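# Move the top plate from the tray stack to the table

## Task

Lift the uppermost plate from the stack sitting in the tray and set it down on the table so that no part of it extends beyond the blue tape outline. Every other plate must stay inside the tray, with none resting on or hanging over a tray wall, and the tray must be left in its original state. The placed plate must stay put without the robot holding it. At the end, release the plate and move the tool away from it.

## Robot and tools

Robot: a single UR7e-style six-joint arm carrying a suction cup tool. There is no second arm and no fingers. The one camera, cam_wrist, is a 616x616 fisheye on the tool. A fixed calibration is supplied (K, distortion D, T_world_to_cam), and the real camera may be off by a few millimetres and under a degree.

Frames and units: every pose is in the scene frame. Its origin lies on the table surface straight under the arm base, +z is up, and +y points left for someone facing along +x. Positions are in metres. Orientations are quaternions written w first (qw, qx, qy, qz). The controlled point is the cup point, which is the centre of the suction cup rim. The cup opens along the cup point's own +z axis, so a downward-facing cup has its +z pointing toward -z of the scene. Starting about 7 cm back from the rim, the tool body and camera stick out up to 8 cm sideways, so keep that clear of tray walls.

execute_actions(actions, pictures). actions holds either nothing or exactly one item.
- Empty list: no command is sent. You get the current state plus pictures.
- Motion: {"rows": [...], "steps": n}. rows holds 1 to 15 rows, and each row has 8 numbers [x, y, z, qw, qx, qy, qz, suction]. Each row is an absolute target pose for the cup point in the scene frame, not an offset. One row is used per control step of 1/30 s. steps runs from 4 to 15 (default 15). If there are fewer rows than steps, the final row repeats. The call is refused, and nothing moves, when a target lies more than 0.6 m from the last reported position along any axis of the cup point. Send the orientation you want in every row rather than copying a possibly drifted one.
- Wait: {"steps": n} with n up to 300. It counts from the previous result, so your reply time is included.
- pictures: true asks for camera images with a motion result.

suction (the 8th number): range -1 to 1. A value of 1 means full vacuum (about 55 kPa under ambient), and smaller positive values give that fraction of it. A value of 0.05 or lower switches it off. The setting persists until you change it.

move(target, speed, stop_force). target is one 8-number row as above, an absolute cup-point pose. Its suction value is applied at the start. The cup point follows a straight path lasting 0.5 to 10 s, and a path longer than 10 s stops short. speed is in m/s, from 0.002 to 0.5 (default 0.25), and rotation is capped at twice that figure in rad/s. The path ignores obstacles, and the real motion lags and can overshoot speed near full reach. stop_force is optional, in newtons, from 9 to 40. It ends the path once the wrist sensor feels that much extra push against the direction of travel, then backs off 2 steps and holds. It only works after the scene has run 0.2 s, on moves that do not rotate, and it is best used at very low speed. Leave it out when pulling away from a surface. The result adds a "move:" line whose ending is done, contact, off_target, moving, held or fault, plus the distance to target. limits=paced means the pose was clipped, and limits=held means the clearance check stopped some steps.

wait(seconds): 0 to 10 s of letting the scene run with no new command.
zoom_image(camera, region): camera must be "cam_wrist". region is [x0, y0, x1, y1] in image pixels with the origin at top-left, and its size is at most 504x504. It returns an enlarged crop of the latest image.
read_manual(section): returns only the licence texts and has no effect on the robot.
finished_scene(scene): pass the current scene number. It ends the scene for good and reports whether the goal was met.

Controller behaviour: on each step, the command is limited to 100 mm and 16 degrees away from the measured pose. Motion trails commands by about 0.17 s, and position wins over orientation when both can't be met. The last 4 steps of an action are held back and run during your next reply. After a long move, check the reported pose and send the remainder. "Hand target" shows where the controller is currently heading. "pose unreachable" or HELD means the clearance check altered or blocked a command.

Result lines: the cup point pose and velocities, suction_measured (vacuum reached, near 0 with no seal), and part_present (becomes 1 at 0.50 or above, drops to 0 below 0.45). Wrist force and Wrist torque are given along the tool's own axes and point from the contact back into the arm. They have offsets of up to about 4 N, noise of up to 2.4 N, and saturate near 50 N. Joint positions are listed from base to wrist.

Gripping: the rim is 29 mm wide. Seat it on a smooth flat area of the plate, clear of edges, holes and seams. Turn suction on, then descend slowly, ideally with stop_force. Under vacuum the cup compresses, so the plate sits up to about 10 mm nearer the tool. To release, set the plate fully onto the table, switch suction off, then lift more than 15 mm. If the cup seals to the table, switching suction off frees it.

A typical order: look, hover above the top plate's centre, lower gently, seal, lift straight up clear of the tray walls, carry over the taped area, lower until the plate rests, release, and retreat upward.

Avoid: pressing hard, since the arm is stiff and even a small overshoot into a firm surface can trip a fault. A fault comes from joint torque at its load limit (132 N m for the large joints, 24.6 N m for the wrist joints) or from 150 N of outside force, and it halts the arm for 10 s. Also avoid fast impacts, dropping or sliding the plate, disturbing the tray or the other plates, and knocking anything off the table. Loose items may occasionally get a small push. Holding loads heats the motors: a warning appears at 70 °C, and at 85 °C the brakes lock until they cool.

Each tool is called after "Call:" by a JSON object that holds its "fn" and its "kwargs", one argument or row to a line.

## Session

Call:
{"fn": "execute_actions", "kwargs": {
  "actions": []
}}

Scene clock: 0.00 s of 4900.00 s.
end_effector_position=(+0.4299, -0.0008, +0.2410) suction_measured=0.01 part_present=0 end_effector_quat_wxyz=(+0.001, -0.002, +1.000, +0.004) end_effector_velocity=(-0.000, -0.000, -0.000) end_effector_angular_velocity=(-0.000, +0.001, -0.000)
Joint positions: [-0.316 -1.724  2.04  -1.89  -1.571 -0.317]
Joint velocities: [-0.     0.001 -0.     0.    -0.001  0.   ]
Wrist force (N, on the end effector, along its own x y z axes, offset not removed): no reading
Wrist torque (N m, same axes, about the end effector's origin, offset not removed): no reading
Hand target: +0.430, -0.001, +0.241; +0.001, -0.002, +1.000, +0.004

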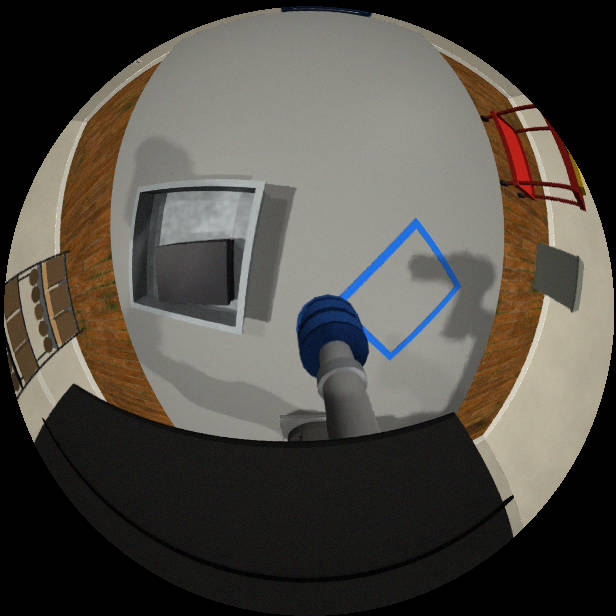

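Call:
{"fn": "move", "kwargs": {
  "target": [0.43,0.187,0.2,0,0,1,0,0]
}}

Scene clock: 1.63 s of 4900.00 s.
end_effector_position=(+0.4301, +0.1871, +0.2001) suction_measured=0.01 part_present=0 end_effector_quat_wxyz=(+0.000, -0.000, +1.000, +0.001) end_effector_velocity=(+0.001, +0.001, +0.000) end_effector_angular_velocity=(-0.001, -0.001, -0.001)
Joint positions: [ 0.126 -1.578  2.025 -2.018 -1.579  0.13 ]
Joint velocities: [ 0.004  0.003 -0.003 -0.001 -0.001  0.005]
Wrist force (N, on the end effector, along its own x y z axes, offset not removed): [-2.8 1.3 -1.4]
Wrist torque (N m, same axes, about the end effector's origin, offset not removed): [0.41 0.25 0.07]
Hand target: +0.430, +0.187, +0.200; -0.000, -0.000, +1.000, +0.001
Off the commanded pose: 0.000 m, 0 deg.
Kept back: nothing.
move: done
camera_calibration (this result's frames):
cam_wrist: T_world_to_cam=[[-0.0346357, -0.999344, 0.010566, 0.206973], [-0.931654, 0.0361123, 0.361549, 0.328393], [-0.361693, 0.00267864, -0.932293, 0.443105], [0, 0, 0, 1]] pos_world=[0.473385, 0.193792, 0.292187]

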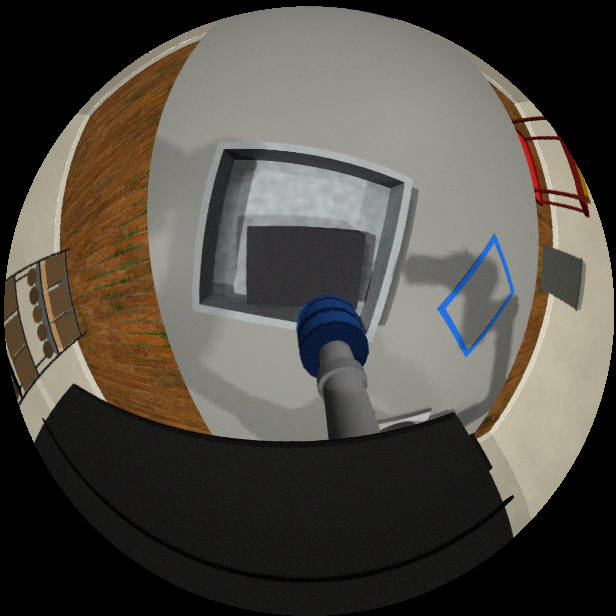

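Call:
{"fn": "move", "kwargs": {
  "target": [0.429,0.194,0.07,0,0,1,0,1]
}}

Call:
{"fn": "move", "kwargs": {
  "target": [0.429,0.194,0.0,0,0,1,0,1],
  "speed": 0.01,
  "stop_force": 10
}}

Call:
{"fn": "move", "kwargs": {
  "target": [0.429,0.194,0.18,0,0,1,0,1],
  "speed": 0.1
}}

Call:
{"fn": "move", "kwargs": {
  "target": [0.372,-0.166,0.18,0,-0.423,0.906,0,1]
}}

Call:
{"fn": "move", "kwargs": {
  "target": [0.372,-0.166,0.04,0,-0.423,0.906,0,1],
  "speed": 0.15
}}

Scene clock: 3.00 s of 4900.00 s.
end_effector_position=(+0.4293, +0.1940, +0.0700) suction_measured=0.01 part_present=0 end_effector_quat_wxyz=(-0.000, -0.000, +1.000, +0.000) end_effector_velocity=(+0.000, +0.000, -0.002) end_effector_angular_velocity=(+0.000, -0.000, +0.000)
Joint positions: [ 0.14  -1.36   2.193 -2.404 -1.58   0.143]
Joint velocities: [ 0.     0.004  0.001 -0.005  0.     0.   ]
Wrist force (N, on the end effector, along its own x y z axes, offset not removed): [-2.4 0.5 -2.2]
Wrist torque (N m, same axes, about the end effector's origin, offset not removed): [0.15 0.14 0.08]
Hand target: +0.429, +0.194, +0.070; -0.000, -0.000, +1.000, +0.000
Off the commanded pose: 0.000 m, 0 deg.
Kept back: nothing.
move: done
camera_calibration (this result's frames):
cam_wrist: T_world_to_cam=[[-0.0346715, -0.999327, 0.0119405, 0.215208], [-0.931616, 0.0366427, 0.361593, 0.374255], [-0.361787, 0.00141302, -0.93226, 0.321816], [0, 0, 0, 1]] pos_world=[0.472552, 0.200895, 0.162119]

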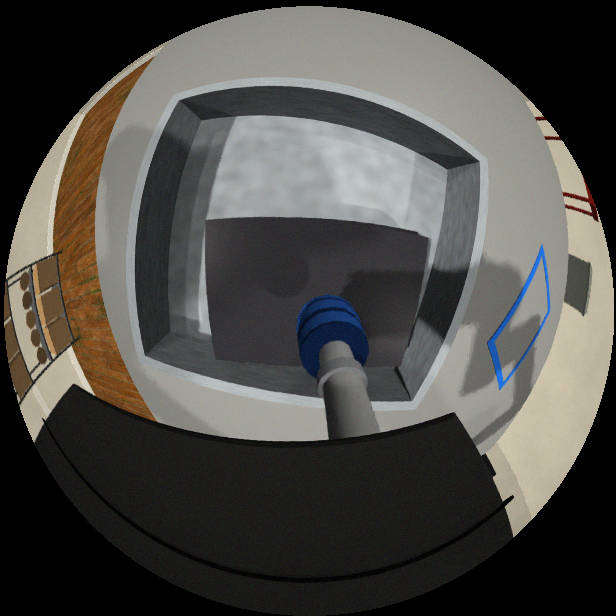

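Scene clock: 7.70 s of 4900.00 s.
end_effector_position=(+0.4291, +0.1940, +0.0267) suction_measured=1.00 part_present=1 end_effector_quat_wxyz=(-0.000, -0.000, +1.000, -0.000) end_effector_velocity=(-0.001, -0.000, +0.003) end_effector_angular_velocity=(+0.001, +0.002, +0.000)
Joint positions: [ 0.139 -1.261  2.227 -2.537 -1.58   0.143]
Joint velocities: [-0.    -0.007 -0.001  0.011  0.001 -0.   ]
Wrist force (N, on the end effector, along its own x y z axes, offset not removed): [-2.6 0.0 -30.6]
Wrist torque (N m, same axes, about the end effector's origin, offset not removed): [-0.10 0.34 0.14]
Hand target: +0.429, +0.194, +0.027; -0.000, -0.000, +1.000, +0.000
Off the commanded pose: 0.027 m, 0 deg.
Kept back: nothing.
move: contact
camera_calibration (this result's frames):
cam_wrist: T_world_to_cam=[[-0.034658, -0.999327, 0.0120085, 0.215684], [-0.931564, 0.0366546, 0.361726, 0.389717], [-0.361922, 0.00135, -0.932207, 0.28145], [0, 0, 0, 1]] pos_world=[0.472385, 0.200874, 0.118809]

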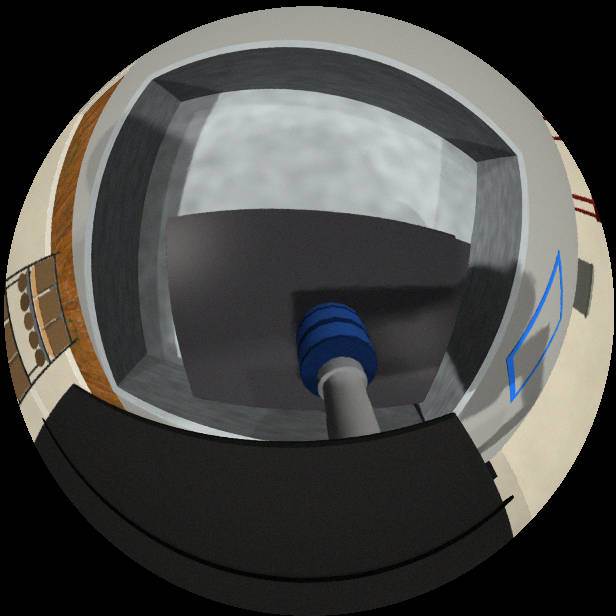

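Scene clock: 9.70 s of 4900.00 s.
end_effector_position=(+0.4286, +0.1940, +0.1800) suction_measured=1.00 part_present=1 end_effector_quat_wxyz=(+0.000, -0.000, +1.000, +0.000) end_effector_velocity=(-0.001, -0.000, +0.001) end_effector_angular_velocity=(-0.001, +0.002, +0.000)
Joint positions: [ 0.142 -1.55   2.054 -2.075 -1.58   0.146]
Joint velocities: [ 0.    -0.003 -0.001  0.006 -0.001 -0.   ]
Wrist force (N, on the end effector, along its own x y z axes, offset not removed): [-3.0 1.7 1.3]
Wrist torque (N m, same axes, about the end effector's origin, offset not removed): [0.42 0.38 0.07]
Hand target: +0.429, +0.194, +0.180; +0.000, -0.000, +1.000, +0.000
Off the commanded pose: 0.000 m, 0 deg.
Kept back: nothing.
move: done
camera_calibration (this result's frames):
cam_wrist: T_world_to_cam=[[-0.0346671, -0.999327, 0.0119573, 0.213781], [-0.931663, 0.0366449, 0.36147, 0.33387], [-0.361665, 0.00139095, -0.932307, 0.42407], [0, 0, 0, 1]] pos_world=[0.471837, 0.200813, 0.272123]

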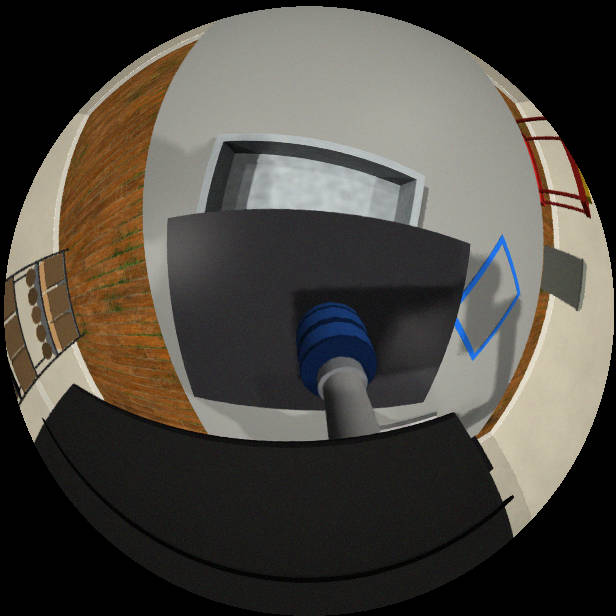

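Scene clock: 12.03 s of 4900.00 s.
end_effector_position=(+0.3718, -0.1664, +0.1799) suction_measured=0.98 part_present=1 end_effector_quat_wxyz=(-0.001, -0.423, +0.906, -0.001) end_effector_velocity=(-0.000, -0.002, +0.000) end_effector_angular_velocity=(+0.000, -0.001, +0.004)
Joint positions: [-0.751 -1.723  2.207 -2.063 -1.578 -1.621]
Joint velocities: [-0.005  0.    -0.001 -0.     0.001 -0.009]
Wrist force (N, on the end effector, along its own x y z axes, offset not removed): [-4.1 3.2 -1.5]
Wrist torque (N m, same axes, about the end effector's origin, offset not removed): [0.51 0.47 0.09]
Hand target: +0.372, -0.167, +0.180; -0.001, -0.423, +0.906, -0.001
Off the commanded pose: 0.000 m, 0 deg.
Kept back: nothing.
move: done
camera_calibration (this result's frames):
cam_wrist: T_world_to_cam=[[0.743567, -0.668527, 0.0133673, -0.38282], [-0.626391, -0.689428, 0.363762, 0.0594307], [-0.233969, -0.278854, -0.931396, 0.309667], [0, 0, 0, 1]] pos_world=[0.394332, -0.128601, 0.271921]

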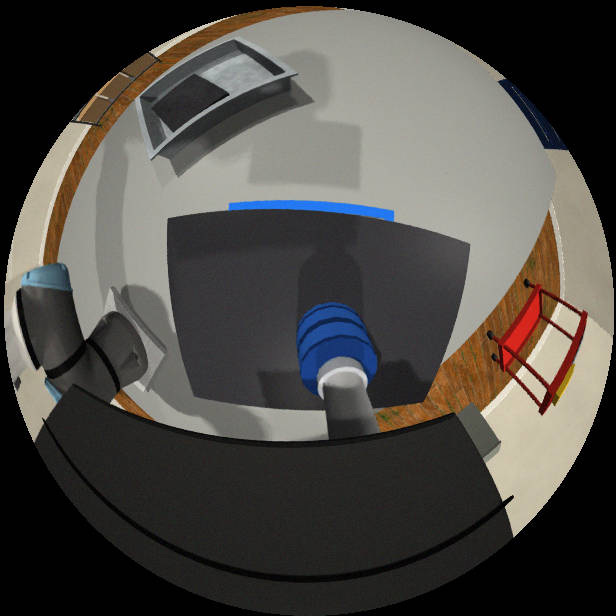

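Scene clock: 13.50 s of 4900.00 s.
end_effector_position=(+0.3722, -0.1663, +0.0400) suction_measured=0.98 part_present=1 end_effector_quat_wxyz=(-0.000, -0.423, +0.906, +0.000) end_effector_velocity=(+0.000, -0.000, -0.002) end_effector_angular_velocity=(-0.001, -0.000, +0.000)
Joint positions: [-0.753 -1.426  2.393 -2.544 -1.576 -1.623]
Joint velocities: [ 0.     0.005  0.001 -0.007 -0.     0.   ]
Wrist force (N, on the end effector, along its own x y z axes, offset not removed): [-1.5 1.7 0.6]
Wrist torque (N m, same axes, about the end effector's origin, offset not removed): [0.29 0.15 0.09]
Hand target: +0.372, -0.166, +0.040; -0.000, -0.423, +0.906, -0.000
Off the commanded pose: 0.000 m, 0 deg.
Kept back: nothing.
move: done
camera_calibration (this result's frames):
cam_wrist: T_world_to_cam=[[0.743824, -0.66827, 0.011895, -0.381219], [-0.626312, -0.690687, 0.361504, 0.110584], [-0.233366, -0.276345, -0.932295, 0.179682], [0, 0, 0, 1]] pos_world=[0.394752, -0.128725, 0.132074]

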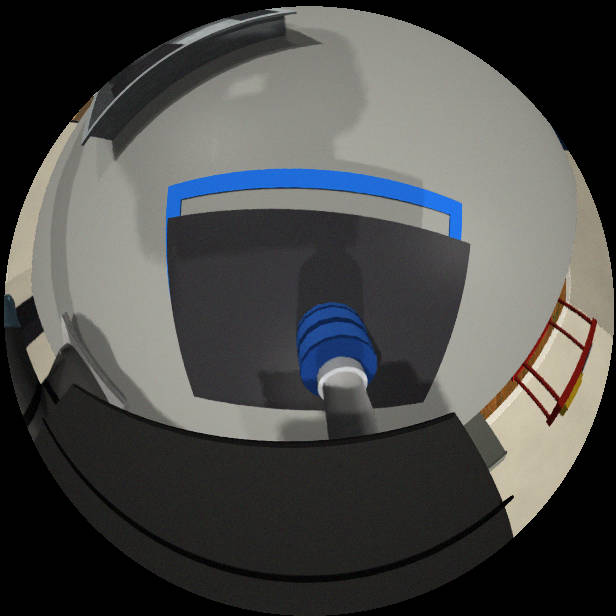

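Looks aligned.

Call:
{"fn": "move", "kwargs": {
  "target": [0.370,-0.164,-0.02,0,-0.423,0.906,0,1],
  "speed": 0.01,
  "stop_force": 9
}}

Scene clock: 17.93 s of 4900.00 s.
end_effector_position=(+0.3708, -0.1648, +0.0014) suction_measured=0.99 part_present=1 end_effector_quat_wxyz=(-0.000, -0.423, +0.906, +0.000) end_effector_velocity=(-0.001, +0.000, +0.002) end_effector_angular_velocity=(+0.004, +0.002, -0.001)
Joint positions: [-0.753 -1.313  2.424 -2.689 -1.576 -1.624]
Joint velocities: [-0.001 -0.008 -0.002  0.015  0.002  0.   ]
Wrist force (N, on the end effector, along its own x y z axes, offset not removed): [-0.6 5.6 -39.5]
Wrist torque (N m, same axes, about the end effector's origin, offset not removed): [0.27 0.05 0.07]
Hand target: +0.371, -0.165, +0.002; +0.000, -0.423, +0.906, -0.000
Off the commanded pose: 0.021 m, 0 deg.
Kept back: nothing.
move: contact
camera_calibration (this result's frames):
cam_wrist: T_world_to_cam=[[0.743882, -0.668208, 0.0117236, -0.378719], [-0.626207, -0.690782, 0.361503, 0.124575], [-0.233461, -0.276257, -0.932297, 0.143895], [0, 0, 0, 1]] pos_world=[0.393326, -0.127256, 0.0935584]

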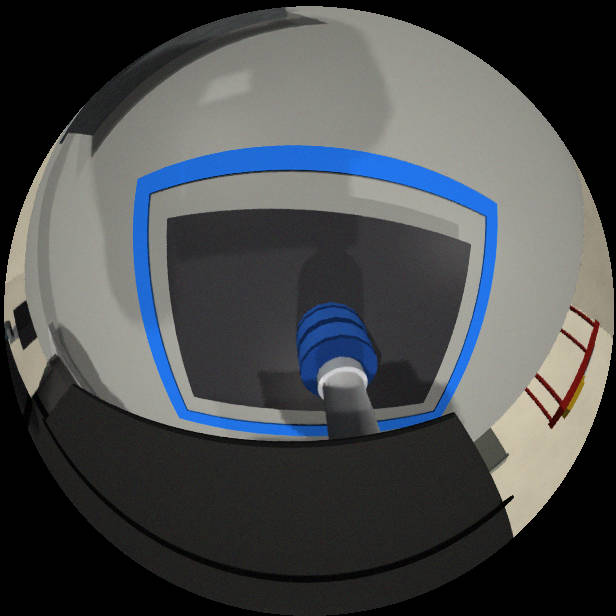

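Call:
{"fn": "execute_actions", "kwargs": {
  "actions": [
    {"rows":[[0.371,-0.165,0.006,0,-0.423,0.906,0,0]],"steps":15}
  ]
}}

Call:
{"fn": "move", "kwargs": {
  "target": [0.371,-0.165,0.15,0,-0.423,0.906,0,0]
}}

Call:
{"fn": "finished_scene", "kwargs": {
  "scene": 1
}}

Scene clock: 29.20 s of 4900.00 s.
end_effector_position=(+0.3710, -0.1650, +0.0058) suction_measured=0.01 part_present=0 end_effector_quat_wxyz=(+0.000, -0.423, +0.906, -0.000) end_effector_velocity=(+0.000, -0.000, +0.002) end_effector_angular_velocity=(+0.000, +0.001, +0.000)
Joint positions: [-0.753 -1.326  2.421 -2.673 -1.576 -1.624]
Joint velocities: [ 0.    -0.005 -0.002  0.007 -0.    -0.   ]
Wrist force (N, on the end effector, along its own x y z axes, offset not removed): [-1.0 1.6 -4.5]
Wrist torque (N m, same axes, about the end effector's origin, offset not removed): [0.32 0.10 0.15]
Steps of this call (steps 1 to 327: nothing new was sent; steps 328 to 338: the first 11 steps of this action). Readings (end_effector_position | what the end effector reports):
328: (+0.3709, -0.1649, +0.0019) | suction_measured=0.06 part_present=0
329: (+0.3710, -0.1650, +0.0025) | suction_measured=0.01 part_present=0
331: (+0.3710, -0.1650, +0.0041) | suction_measured=0.01 part_present=0
335: (+0.3710, -0.1650, +0.0055) | suction_measured=0.01 part_present=0
338: the state above

Scene clock: 30.60 s of 4900.00 s.
end_effector_position=(+0.3708, -0.1647, +0.1500) suction_measured=0.01 part_present=0 end_effector_quat_wxyz=(+0.000, -0.423, +0.906, -0.000) end_effector_velocity=(-0.000, -0.001, +0.003) end_effector_angular_velocity=(-0.001, -0.000, -0.001)
Joint positions: [-0.751 -1.682  2.26  -2.157 -1.576 -1.621]
Joint velocities: [-0.001 -0.005 -0.005  0.01  -0.    -0.   ]
Wrist force (N, on the end effector, along its own x y z axes, offset not removed): [-1.5 2.1 -2.8]
Wrist torque (N m, same axes, about the end effector's origin, offset not removed): [0.35 0.18 0.02]
Hand target: +0.371, -0.165, +0.150; +0.000, -0.423, +0.906, -0.000
Off your previous action's commanded pose: 0.000 m, 0 deg at its last step (step 4 of this call).
Off the commanded pose: 0.000 m, 0 deg.
Kept back: nothing.
move: done
camera_calibration (this result's frames):
cam_wrist: T_world_to_cam=[[0.743905, -0.668175, 0.01217, -0.380438], [-0.626304, -0.690704, 0.361486, 0.0709414], [-0.23313, -0.276533, -0.932298, 0.282255], [0, 0, 0, 1]] pos_world=[0.393243, -0.127147, 0.242131]

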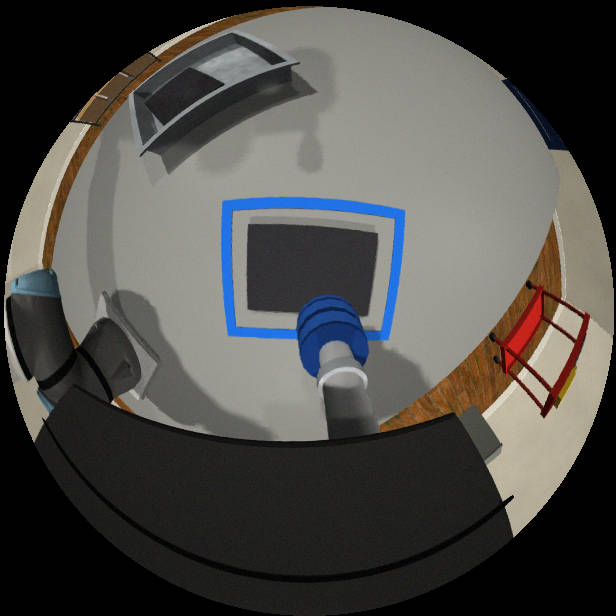

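The scene is finished: the task was done.


## Next scene

The same job, from a new start.

Call:
{"fn": "execute_actions", "kwargs": {
  "actions": []
}}

Scene clock: 0.00 s of 4900.00 s.
end_effector_position=(+0.4299, -0.0008, +0.2410) suction_measured=0.01 part_present=0 end_effector_quat_wxyz=(+0.001, -0.002, +1.000, +0.004) end_effector_velocity=(-0.000, -0.000, +0.000) end_effector_angular_velocity=(+0.000, -0.000, -0.000)
Joint positions: [-0.316 -1.724  2.04  -1.89  -1.571 -0.317]
Joint velocities: [-0.    -0.001 -0.     0.001  0.    -0.   ]
Wrist force (N, on the end effector, along its own x y z axes, offset not removed): no reading
Wrist torque (N m, same axes, about the end effector's origin, offset not removed): no reading
Hand target: +0.430, -0.001, +0.241; +0.001, -0.002, +1.000, +0.004
camera_calibration (this result's frames):
cam_wrist: T_world_to_cam=[[-0.03052, -0.999527, 0.00365814, 0.0186774], [-0.932166, 0.0297836, 0.360804, 0.320544], [-0.360743, 0.00760173, -0.932634, 0.481404], [0, 0, 0, 1]] pos_world=[0.473033, 0.0054621, 0.333252]

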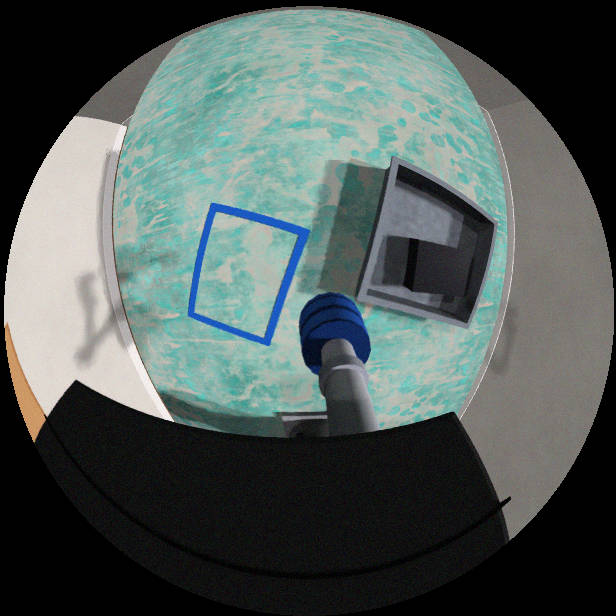

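Call:
{"fn": "move", "kwargs": {
  "target": [0.40,-0.21,0.2,0,0,1,0,0]
}}

Scene clock: 1.67 s of 4900.00 s.
end_effector_position=(+0.3999, -0.2101, +0.2000) suction_measured=0.01 part_present=0 end_effector_quat_wxyz=(-0.000, +0.000, +1.000, -0.001) end_effector_velocity=(+0.000, -0.001, -0.001) end_effector_angular_velocity=(+0.003, -0.001, +0.001)
Joint positions: [-0.781 -1.632  2.069 -2.015 -1.577 -0.778]
Joint velocities: [-0.003  0.004 -0.001 -0.002  0.003 -0.004]
Wrist force (N, on the end effector, along its own x y z axes, offset not removed): [-2.9 -2.0 -1.1]
Wrist torque (N m, same axes, about the end effector's origin, offset not removed): [-0.28 0.23 0.02]
Hand target: +0.400, -0.210, +0.200; -0.000, -0.000, +1.000, -0.001
Off the commanded pose: 0.000 m, 0 deg.
Kept back: nothing.
move: done
camera_calibration (this result's frames):
cam_wrist: T_world_to_cam=[[-0.0346759, -0.999311, 0.0132689, -0.191498], [-0.931416, 0.0371274, 0.362056, 0.314594], [-0.362299, 0.000195738, -0.932062, 0.432887], [0, 0, 0, 1]] pos_world=[0.443213, -0.203131, 0.292117]

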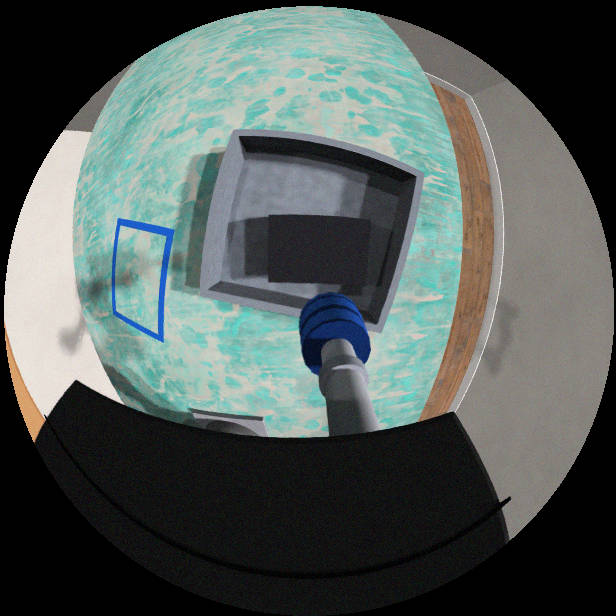

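Call:
{"fn": "move", "kwargs": {
  "target": [0.42,-0.218,0.07,0,0,1,0,1]
}}

Call:
{"fn": "move", "kwargs": {
  "target": [0.42,-0.218,0.0,0,0,1,0,1],
  "speed": 0.01,
  "stop_force": 9
}}

Call:
{"fn": "move", "kwargs": {
  "target": [0.42,-0.218,0.18,0,0,1,0,1],
  "speed": 0.1
}}

Call:
{"fn": "move", "kwargs": {
  "target": [0.408,0.12,0.18,0,-0.581,0.814,0,1]
}}

Call:
{"fn": "move", "kwargs": {
  "target": [0.408,0.12,0.025,0,-0.581,0.814,0,1],
  "speed": 0.15
}}

Scene clock: 3.03 s of 4900.00 s.
end_effector_position=(+0.4202, -0.2181, +0.0700) suction_measured=0.01 part_present=0 end_effector_quat_wxyz=(+0.000, -0.000, +1.000, +0.000) end_effector_velocity=(+0.001, -0.001, -0.002) end_effector_angular_velocity=(-0.001, +0.001, +0.000)
Joint positions: [-0.765 -1.366  2.19  -2.402 -1.576 -0.761]
Joint velocities: [ 0.     0.006 -0.001 -0.005 -0.002  0.   ]
Wrist force (N, on the end effector, along its own x y z axes, offset not removed): [-2.2 1.9 -2.0]
Wrist torque (N m, same axes, about the end effector's origin, offset not removed): [0.34 0.24 0.10]
Hand target: +0.420, -0.218, +0.070; +0.000, +0.000, +1.000, +0.000
Off the commanded pose: 0.000 m, 0 deg.
Kept back: nothing.
move: done
camera_calibration (this result's frames):
cam_wrist: T_world_to_cam=[[-0.0346724, -0.99933, 0.0117289, -0.197004], [-0.931654, 0.0365672, 0.361501, 0.380874], [-0.361687, 0.00160681, -0.932298, 0.319093], [0, 0, 0, 1]] pos_world=[0.463424, -0.211312, 0.162114]

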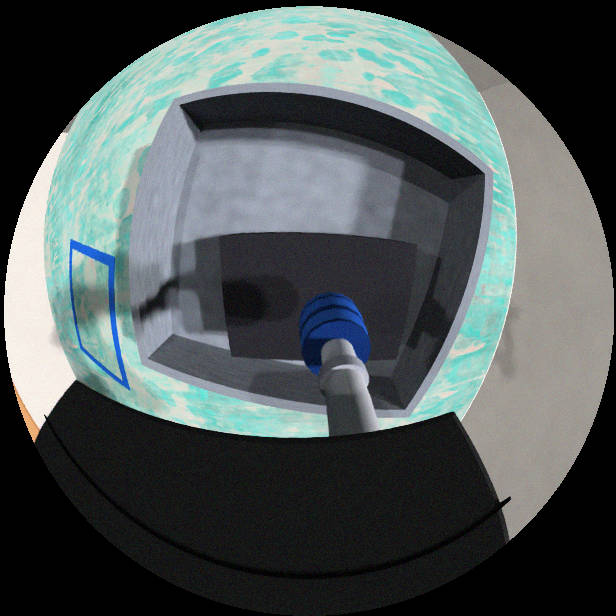

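Scene clock: 7.33 s of 4900.00 s.
end_effector_position=(+0.4201, -0.2181, +0.0307) suction_measured=1.00 part_present=1 end_effector_quat_wxyz=(-0.000, -0.000, +1.000, +0.000) end_effector_velocity=(-0.001, +0.001, +0.001) end_effector_angular_velocity=(+0.005, +0.003, -0.000)
Joint positions: [-0.765 -1.277  2.221 -2.522 -1.576 -0.762]
Joint velocities: [-0.    -0.005 -0.001  0.012  0.001  0.   ]
Wrist force (N, on the end effector, along its own x y z axes, offset not removed): [-1.5 0.1 -28.7]
Wrist torque (N m, same axes, about the end effector's origin, offset not removed): [0.17 0.15 -0.01]
Hand target: +0.420, -0.218, +0.031; -0.000, -0.000, +1.000, +0.000
Off the commanded pose: 0.031 m, 0 deg.
Kept back: nothing.
move: contact
camera_calibration (this result's frames):
cam_wrist: T_world_to_cam=[[-0.034664, -0.99933, 0.0117142, -0.196468], [-0.931585, 0.0365538, 0.36168, 0.394953], [-0.361866, 0.00162448, -0.932229, 0.282464], [0, 0, 0, 1]] pos_world=[0.463336, -0.211232, 0.122776]

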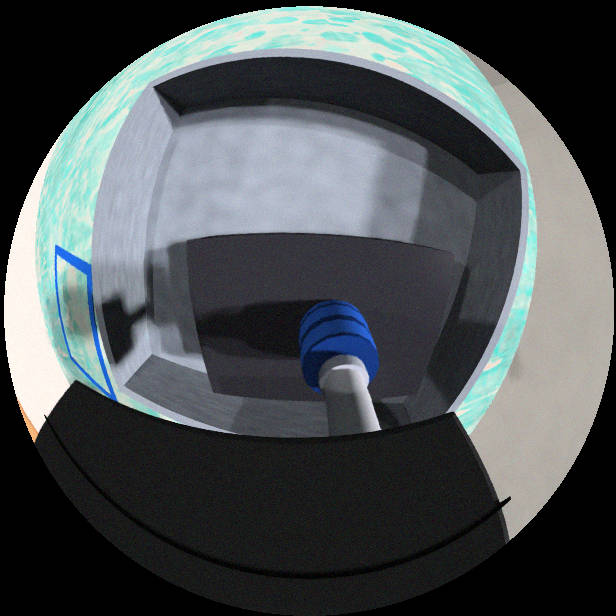

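Scene clock: 9.27 s of 4900.00 s.
end_effector_position=(+0.4197, -0.2177, +0.1800) suction_measured=0.99 part_present=1 end_effector_quat_wxyz=(+0.000, -0.000, +1.000, -0.000) end_effector_velocity=(-0.001, +0.000, +0.002) end_effector_angular_velocity=(-0.000, +0.002, -0.000)
Joint positions: [-0.763 -1.556  2.051 -2.074 -1.576 -0.76 ]
Joint velocities: [ 0.    -0.004 -0.001  0.006 -0.001  0.   ]
Wrist force (N, on the end effector, along its own x y z axes, offset not removed): [-3.5 1.7 -1.1]
Wrist torque (N m, same axes, about the end effector's origin, offset not removed): [0.31 0.41 0.07]
Hand target: +0.420, -0.218, +0.180; +0.000, +0.000, +1.000, +0.000
Off the commanded pose: 0.000 m, 0 deg.
Kept back: nothing.
move: done
camera_calibration (this result's frames):
cam_wrist: T_world_to_cam=[[-0.0346675, -0.999327, 0.0119943, -0.197913], [-0.931661, 0.0366587, 0.361475, 0.340697], [-0.361672, 0.00135687, -0.932305, 0.421426], [0, 0, 0, 1]] pos_world=[0.462971, -0.210841, 0.272118]

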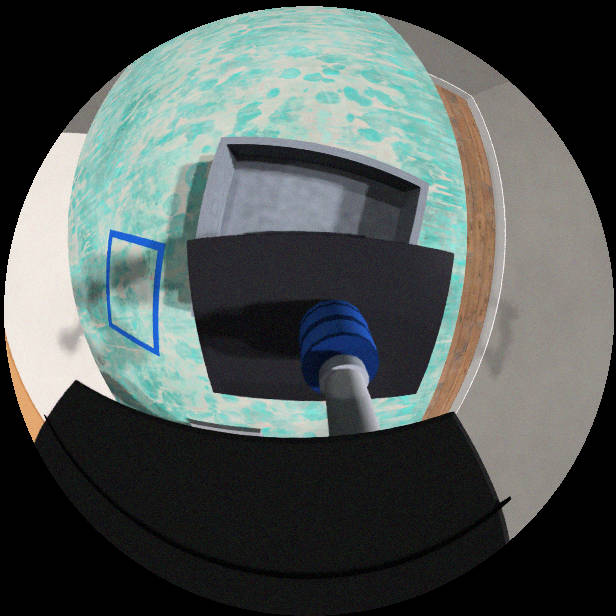

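Scene clock: 12.27 s of 4900.00 s.
end_effector_position=(+0.4083, +0.1203, +0.1799) suction_measured=0.96 part_present=1 end_effector_quat_wxyz=(+0.001, -0.581, +0.814, +0.001) end_effector_velocity=(+0.000, +0.003, +0.001) end_effector_angular_velocity=(+0.002, -0.001, +0.007)
Joint positions: [-0.028 -1.665  2.163 -2.071 -1.578 -1.264]
Joint velocities: [ 0.006  0.001 -0.003  0.     0.002 -0.001]
Wrist force (N, on the end effector, along its own x y z axes, offset not removed): [-2.4 1.5 -0.8]
Wrist torque (N m, same axes, about the end effector's origin, offset not removed): [0.22 0.26 0.14]
Hand target: +0.408, +0.120, +0.180; +0.001, -0.581, +0.814, +0.001
Off the commanded pose: 0.000 m, 0 deg.
Kept back: nothing.
move: done
camera_calibration (this result's frames):
cam_wrist: T_world_to_cam=[[0.933597, -0.358128, 0.0118347, -0.332944], [-0.338181, -0.869718, 0.359477, 0.184735], [-0.118446, -0.339609, -0.933079, 0.358608], [0, 0, 0, 1]] pos_world=[0.415785, 0.163217, 0.272142]

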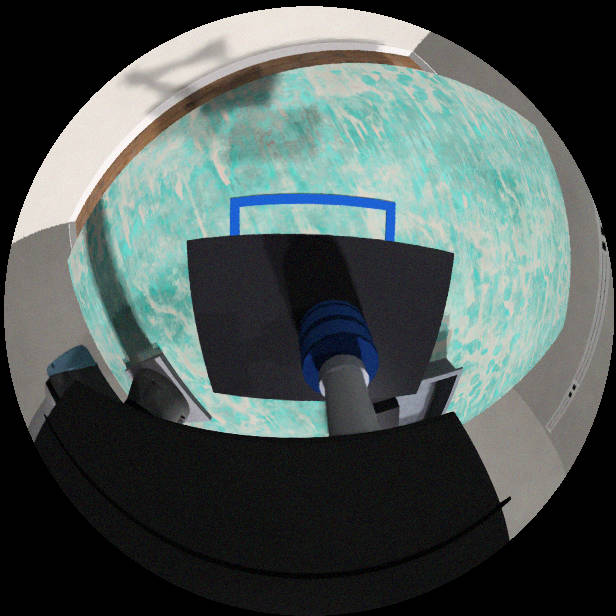

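Scene clock: 13.83 s of 4900.00 s.
end_effector_position=(+0.4084, +0.1199, +0.0249) suction_measured=1.00 part_present=1 end_effector_quat_wxyz=(-0.000, -0.581, +0.814, +0.000) end_effector_velocity=(+0.001, +0.000, -0.002) end_effector_angular_velocity=(+0.000, -0.001, +0.000)
Joint positions: [-0.031 -1.34   2.353 -2.586 -1.58  -1.267]
Joint velocities: [ 0.     0.006  0.    -0.007  0.    -0.   ]
Wrist force (N, on the end effector, along its own x y z axes, offset not removed): [-2.9 2.4 -1.5]
Wrist torque (N m, same axes, about the end effector's origin, offset not removed): [0.42 0.30 0.06]
Hand target: +0.408, +0.120, +0.025; -0.000, -0.581, +0.814, -0.000
Off the commanded pose: 0.000 m, 0 deg.
Kept back: nothing.
move: done
camera_calibration (this result's frames):
cam_wrist: T_world_to_cam=[[0.933768, -0.357681, 0.0119099, -0.331504], [-0.337529, -0.869119, 0.361533, 0.239802], [-0.118963, -0.341608, -0.932283, 0.214303], [0, 0, 0, 1]] pos_world=[0.415982, 0.163052, 0.117043]

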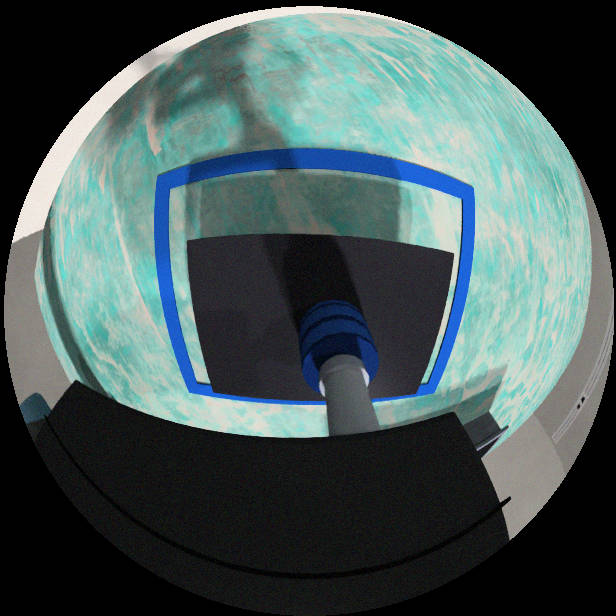

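Shift ~1.2 cm toward image-up.

Call:
{"fn": "move", "kwargs": {
  "target": [0.412,0.131,0.025,0,-0.581,0.814,0,1]
}}

Call:
{"fn": "move", "kwargs": {
  "target": [0.412,0.131,-0.02,0,-0.581,0.814,0,1],
  "speed": 0.01,
  "stop_force": 9
}}

Call:
{"fn": "execute_actions", "kwargs": {
  "actions": [
    {"rows":[[0.412,0.131,0.008,0,-0.581,0.814,0,0]],"steps":15}
  ]
}}

Call:
{"fn": "move", "kwargs": {
  "target": [0.412,0.131,0.15,0,-0.581,0.814,0,0]
}}

Scene clock: 14.80 s of 4900.00 s.
end_effector_position=(+0.4119, +0.1309, +0.0250) suction_measured=0.99 part_present=1 end_effector_quat_wxyz=(+0.000, -0.581, +0.814, +0.000) end_effector_velocity=(+0.001, +0.002, +0.000) end_effector_angular_velocity=(-0.000, +0.000, +0.000)
Joint positions: [-0.004 -1.328  2.335 -2.58  -1.58  -1.24 ]
Joint velocities: [ 0.005  0.002 -0.004  0.002 -0.     0.005]
Wrist force (N, on the end effector, along its own x y z axes, offset not removed): [-0.7 1.4 -0.4]
Wrist torque (N m, same axes, about the end effector's origin, offset not removed): [0.26 -0.03 -0.03]
Hand target: +0.412, +0.131, +0.025; +0.000, -0.581, +0.814, +0.000
Off the commanded pose: 0.000 m, 0 deg.
Kept back: nothing.
move: done
camera_calibration (this result's frames):
cam_wrist: T_world_to_cam=[[0.933819, -0.357547, 0.011959, -0.330941], [-0.337429, -0.869186, 0.361466, 0.250437], [-0.118847, -0.341579, -0.932308, 0.218477], [0, 0, 0, 1]] pos_world=[0.419509, 0.173976, 0.117121]

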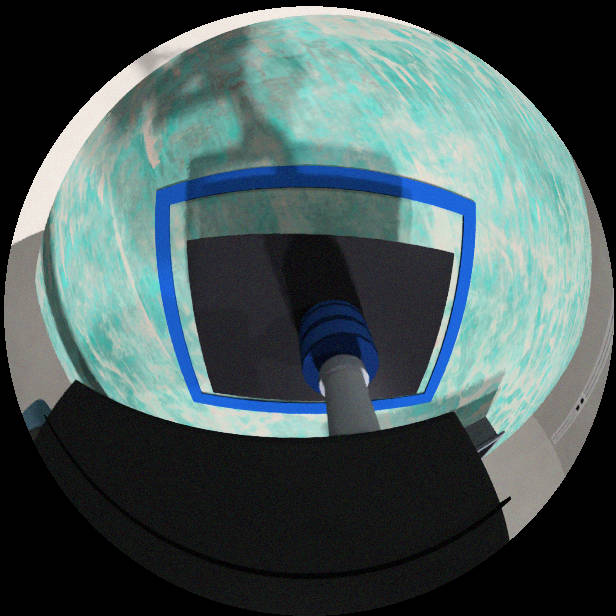

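Scene clock: 17.70 s of 4900.00 s.
end_effector_position=(+0.4119, +0.1309, -0.0003) suction_measured=0.96 part_present=1 end_effector_quat_wxyz=(-0.000, -0.581, +0.814, +0.000) end_effector_velocity=(+0.000, -0.001, +0.003) end_effector_angular_velocity=(-0.002, -0.000, -0.000)
Joint positions: [-0.004 -1.256  2.35  -2.666 -1.58  -1.241]
Joint velocities: [-0.    -0.009 -0.001  0.01  -0.002 -0.   ]
Wrist force (N, on the end effector, along its own x y z axes, offset not removed): [-1.2 7.2 -43.6]
Wrist torque (N m, same axes, about the end effector's origin, offset not removed): [0.27 0.45 0.15]
Hand target: +0.412, +0.131, +0.000; +0.000, -0.581, +0.814, +0.000
Off the commanded pose: 0.020 m, 0 deg.
Kept back: nothing.
move: contact
camera_calibration (this result's frames):
cam_wrist: T_world_to_cam=[[0.933824, -0.35754, 0.0117719, -0.330598], [-0.33735, -0.869189, 0.361533, 0.259619], [-0.11903, -0.341579, -0.932285, 0.195004], [0, 0, 0, 1]] pos_world=[0.419514, 0.174065, 0.0918304]

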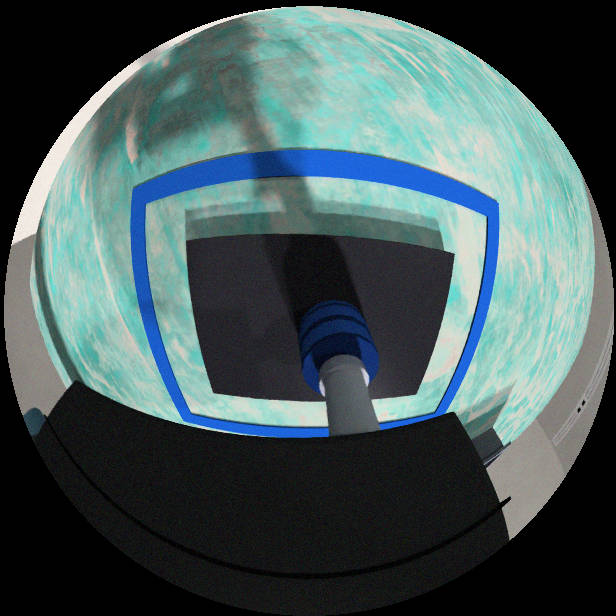

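Scene clock: 18.07 s of 4900.00 s.
end_effector_position=(+0.4120, +0.1309, +0.0077) suction_measured=0.01 part_present=0 end_effector_quat_wxyz=(-0.000, -0.581, +0.814, +0.000) end_effector_velocity=(+0.001, +0.001, +0.004) end_effector_angular_velocity=(+0.001, -0.002, +0.001)
Joint positions: [-0.004 -1.279  2.346 -2.639 -1.58  -1.24 ]
Joint velocities: [ 0.002 -0.011 -0.003  0.011  0.001  0.   ]
Wrist force (N, on the end effector, along its own x y z axes, offset not removed): [-3.5 1.3 -5.1]
Wrist torque (N m, same axes, about the end effector's origin, offset not removed): [0.25 0.33 0.19]
Steps of this call (steps 1 to 11: the first 11 steps of this action). Readings (end_effector_position | what the end effector reports):
1: (+0.4119, +0.1309, -0.0001) | suction_measured=0.03 part_present=0
2: (+0.4119, +0.1309, +0.0011) | suction_measured=0.01 part_present=0
4: (+0.4119, +0.1309, +0.0043) | suction_measured=0.01 part_present=0
8: (+0.4120, +0.1309, +0.0071) | suction_measured=0.01 part_present=0
11: the state above

Scene clock: 19.47 s of 4900.00 s.
end_effector_position=(+0.4116, +0.1310, +0.1500) suction_measured=0.01 part_present=0 end_effector_quat_wxyz=(+0.000, -0.581, +0.814, -0.000) end_effector_velocity=(+0.000, -0.000, +0.002) end_effector_angular_velocity=(+0.001, +0.001, -0.001)
Joint positions: [-0.001 -1.604  2.196 -2.165 -1.58  -1.237]
Joint velocities: [-0.001 -0.002 -0.004  0.008  0.001  0.   ]
Wrist force (N, on the end effector, along its own x y z axes, offset not removed): [-1.5 2.6 -2.1]
Wrist torque (N m, same axes, about the end effector's origin, offset not removed): [0.43 0.08 0.03]
Hand target: +0.412, +0.131, +0.150; +0.000, -0.581, +0.814, +0.000
Off your previous action's commanded pose: 0.000 m, 0 deg at its last step (step 4 of this call).
Off the commanded pose: 0.000 m, 0 deg.
Kept back: nothing.
move: done
camera_calibration (this result's frames):
cam_wrist: T_world_to_cam=[[0.933838, -0.35749, 0.0121042, -0.332114], [-0.337427, -0.869191, 0.361455, 0.205306], [-0.118696, -0.341624, -0.932311, 0.335], [0, 0, 0, 1]] pos_world=[0.41918, 0.174166, 0.242136]

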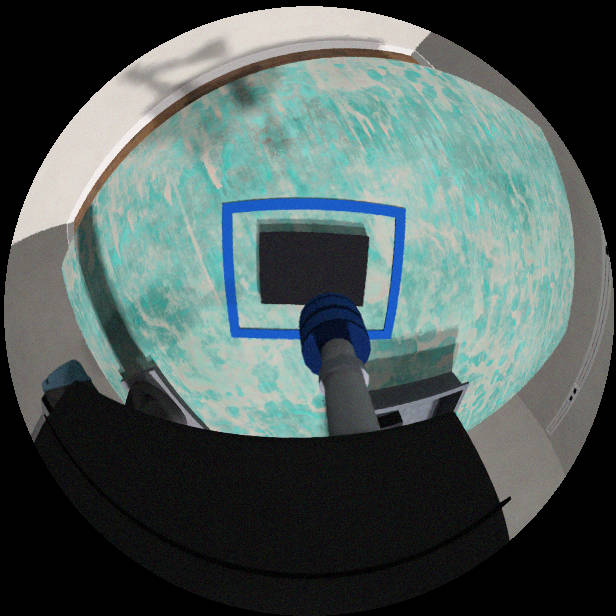

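Call:
{"fn": "finished_scene", "kwargs": {
  "scene": 2
}}

The scene is finished: the task was done.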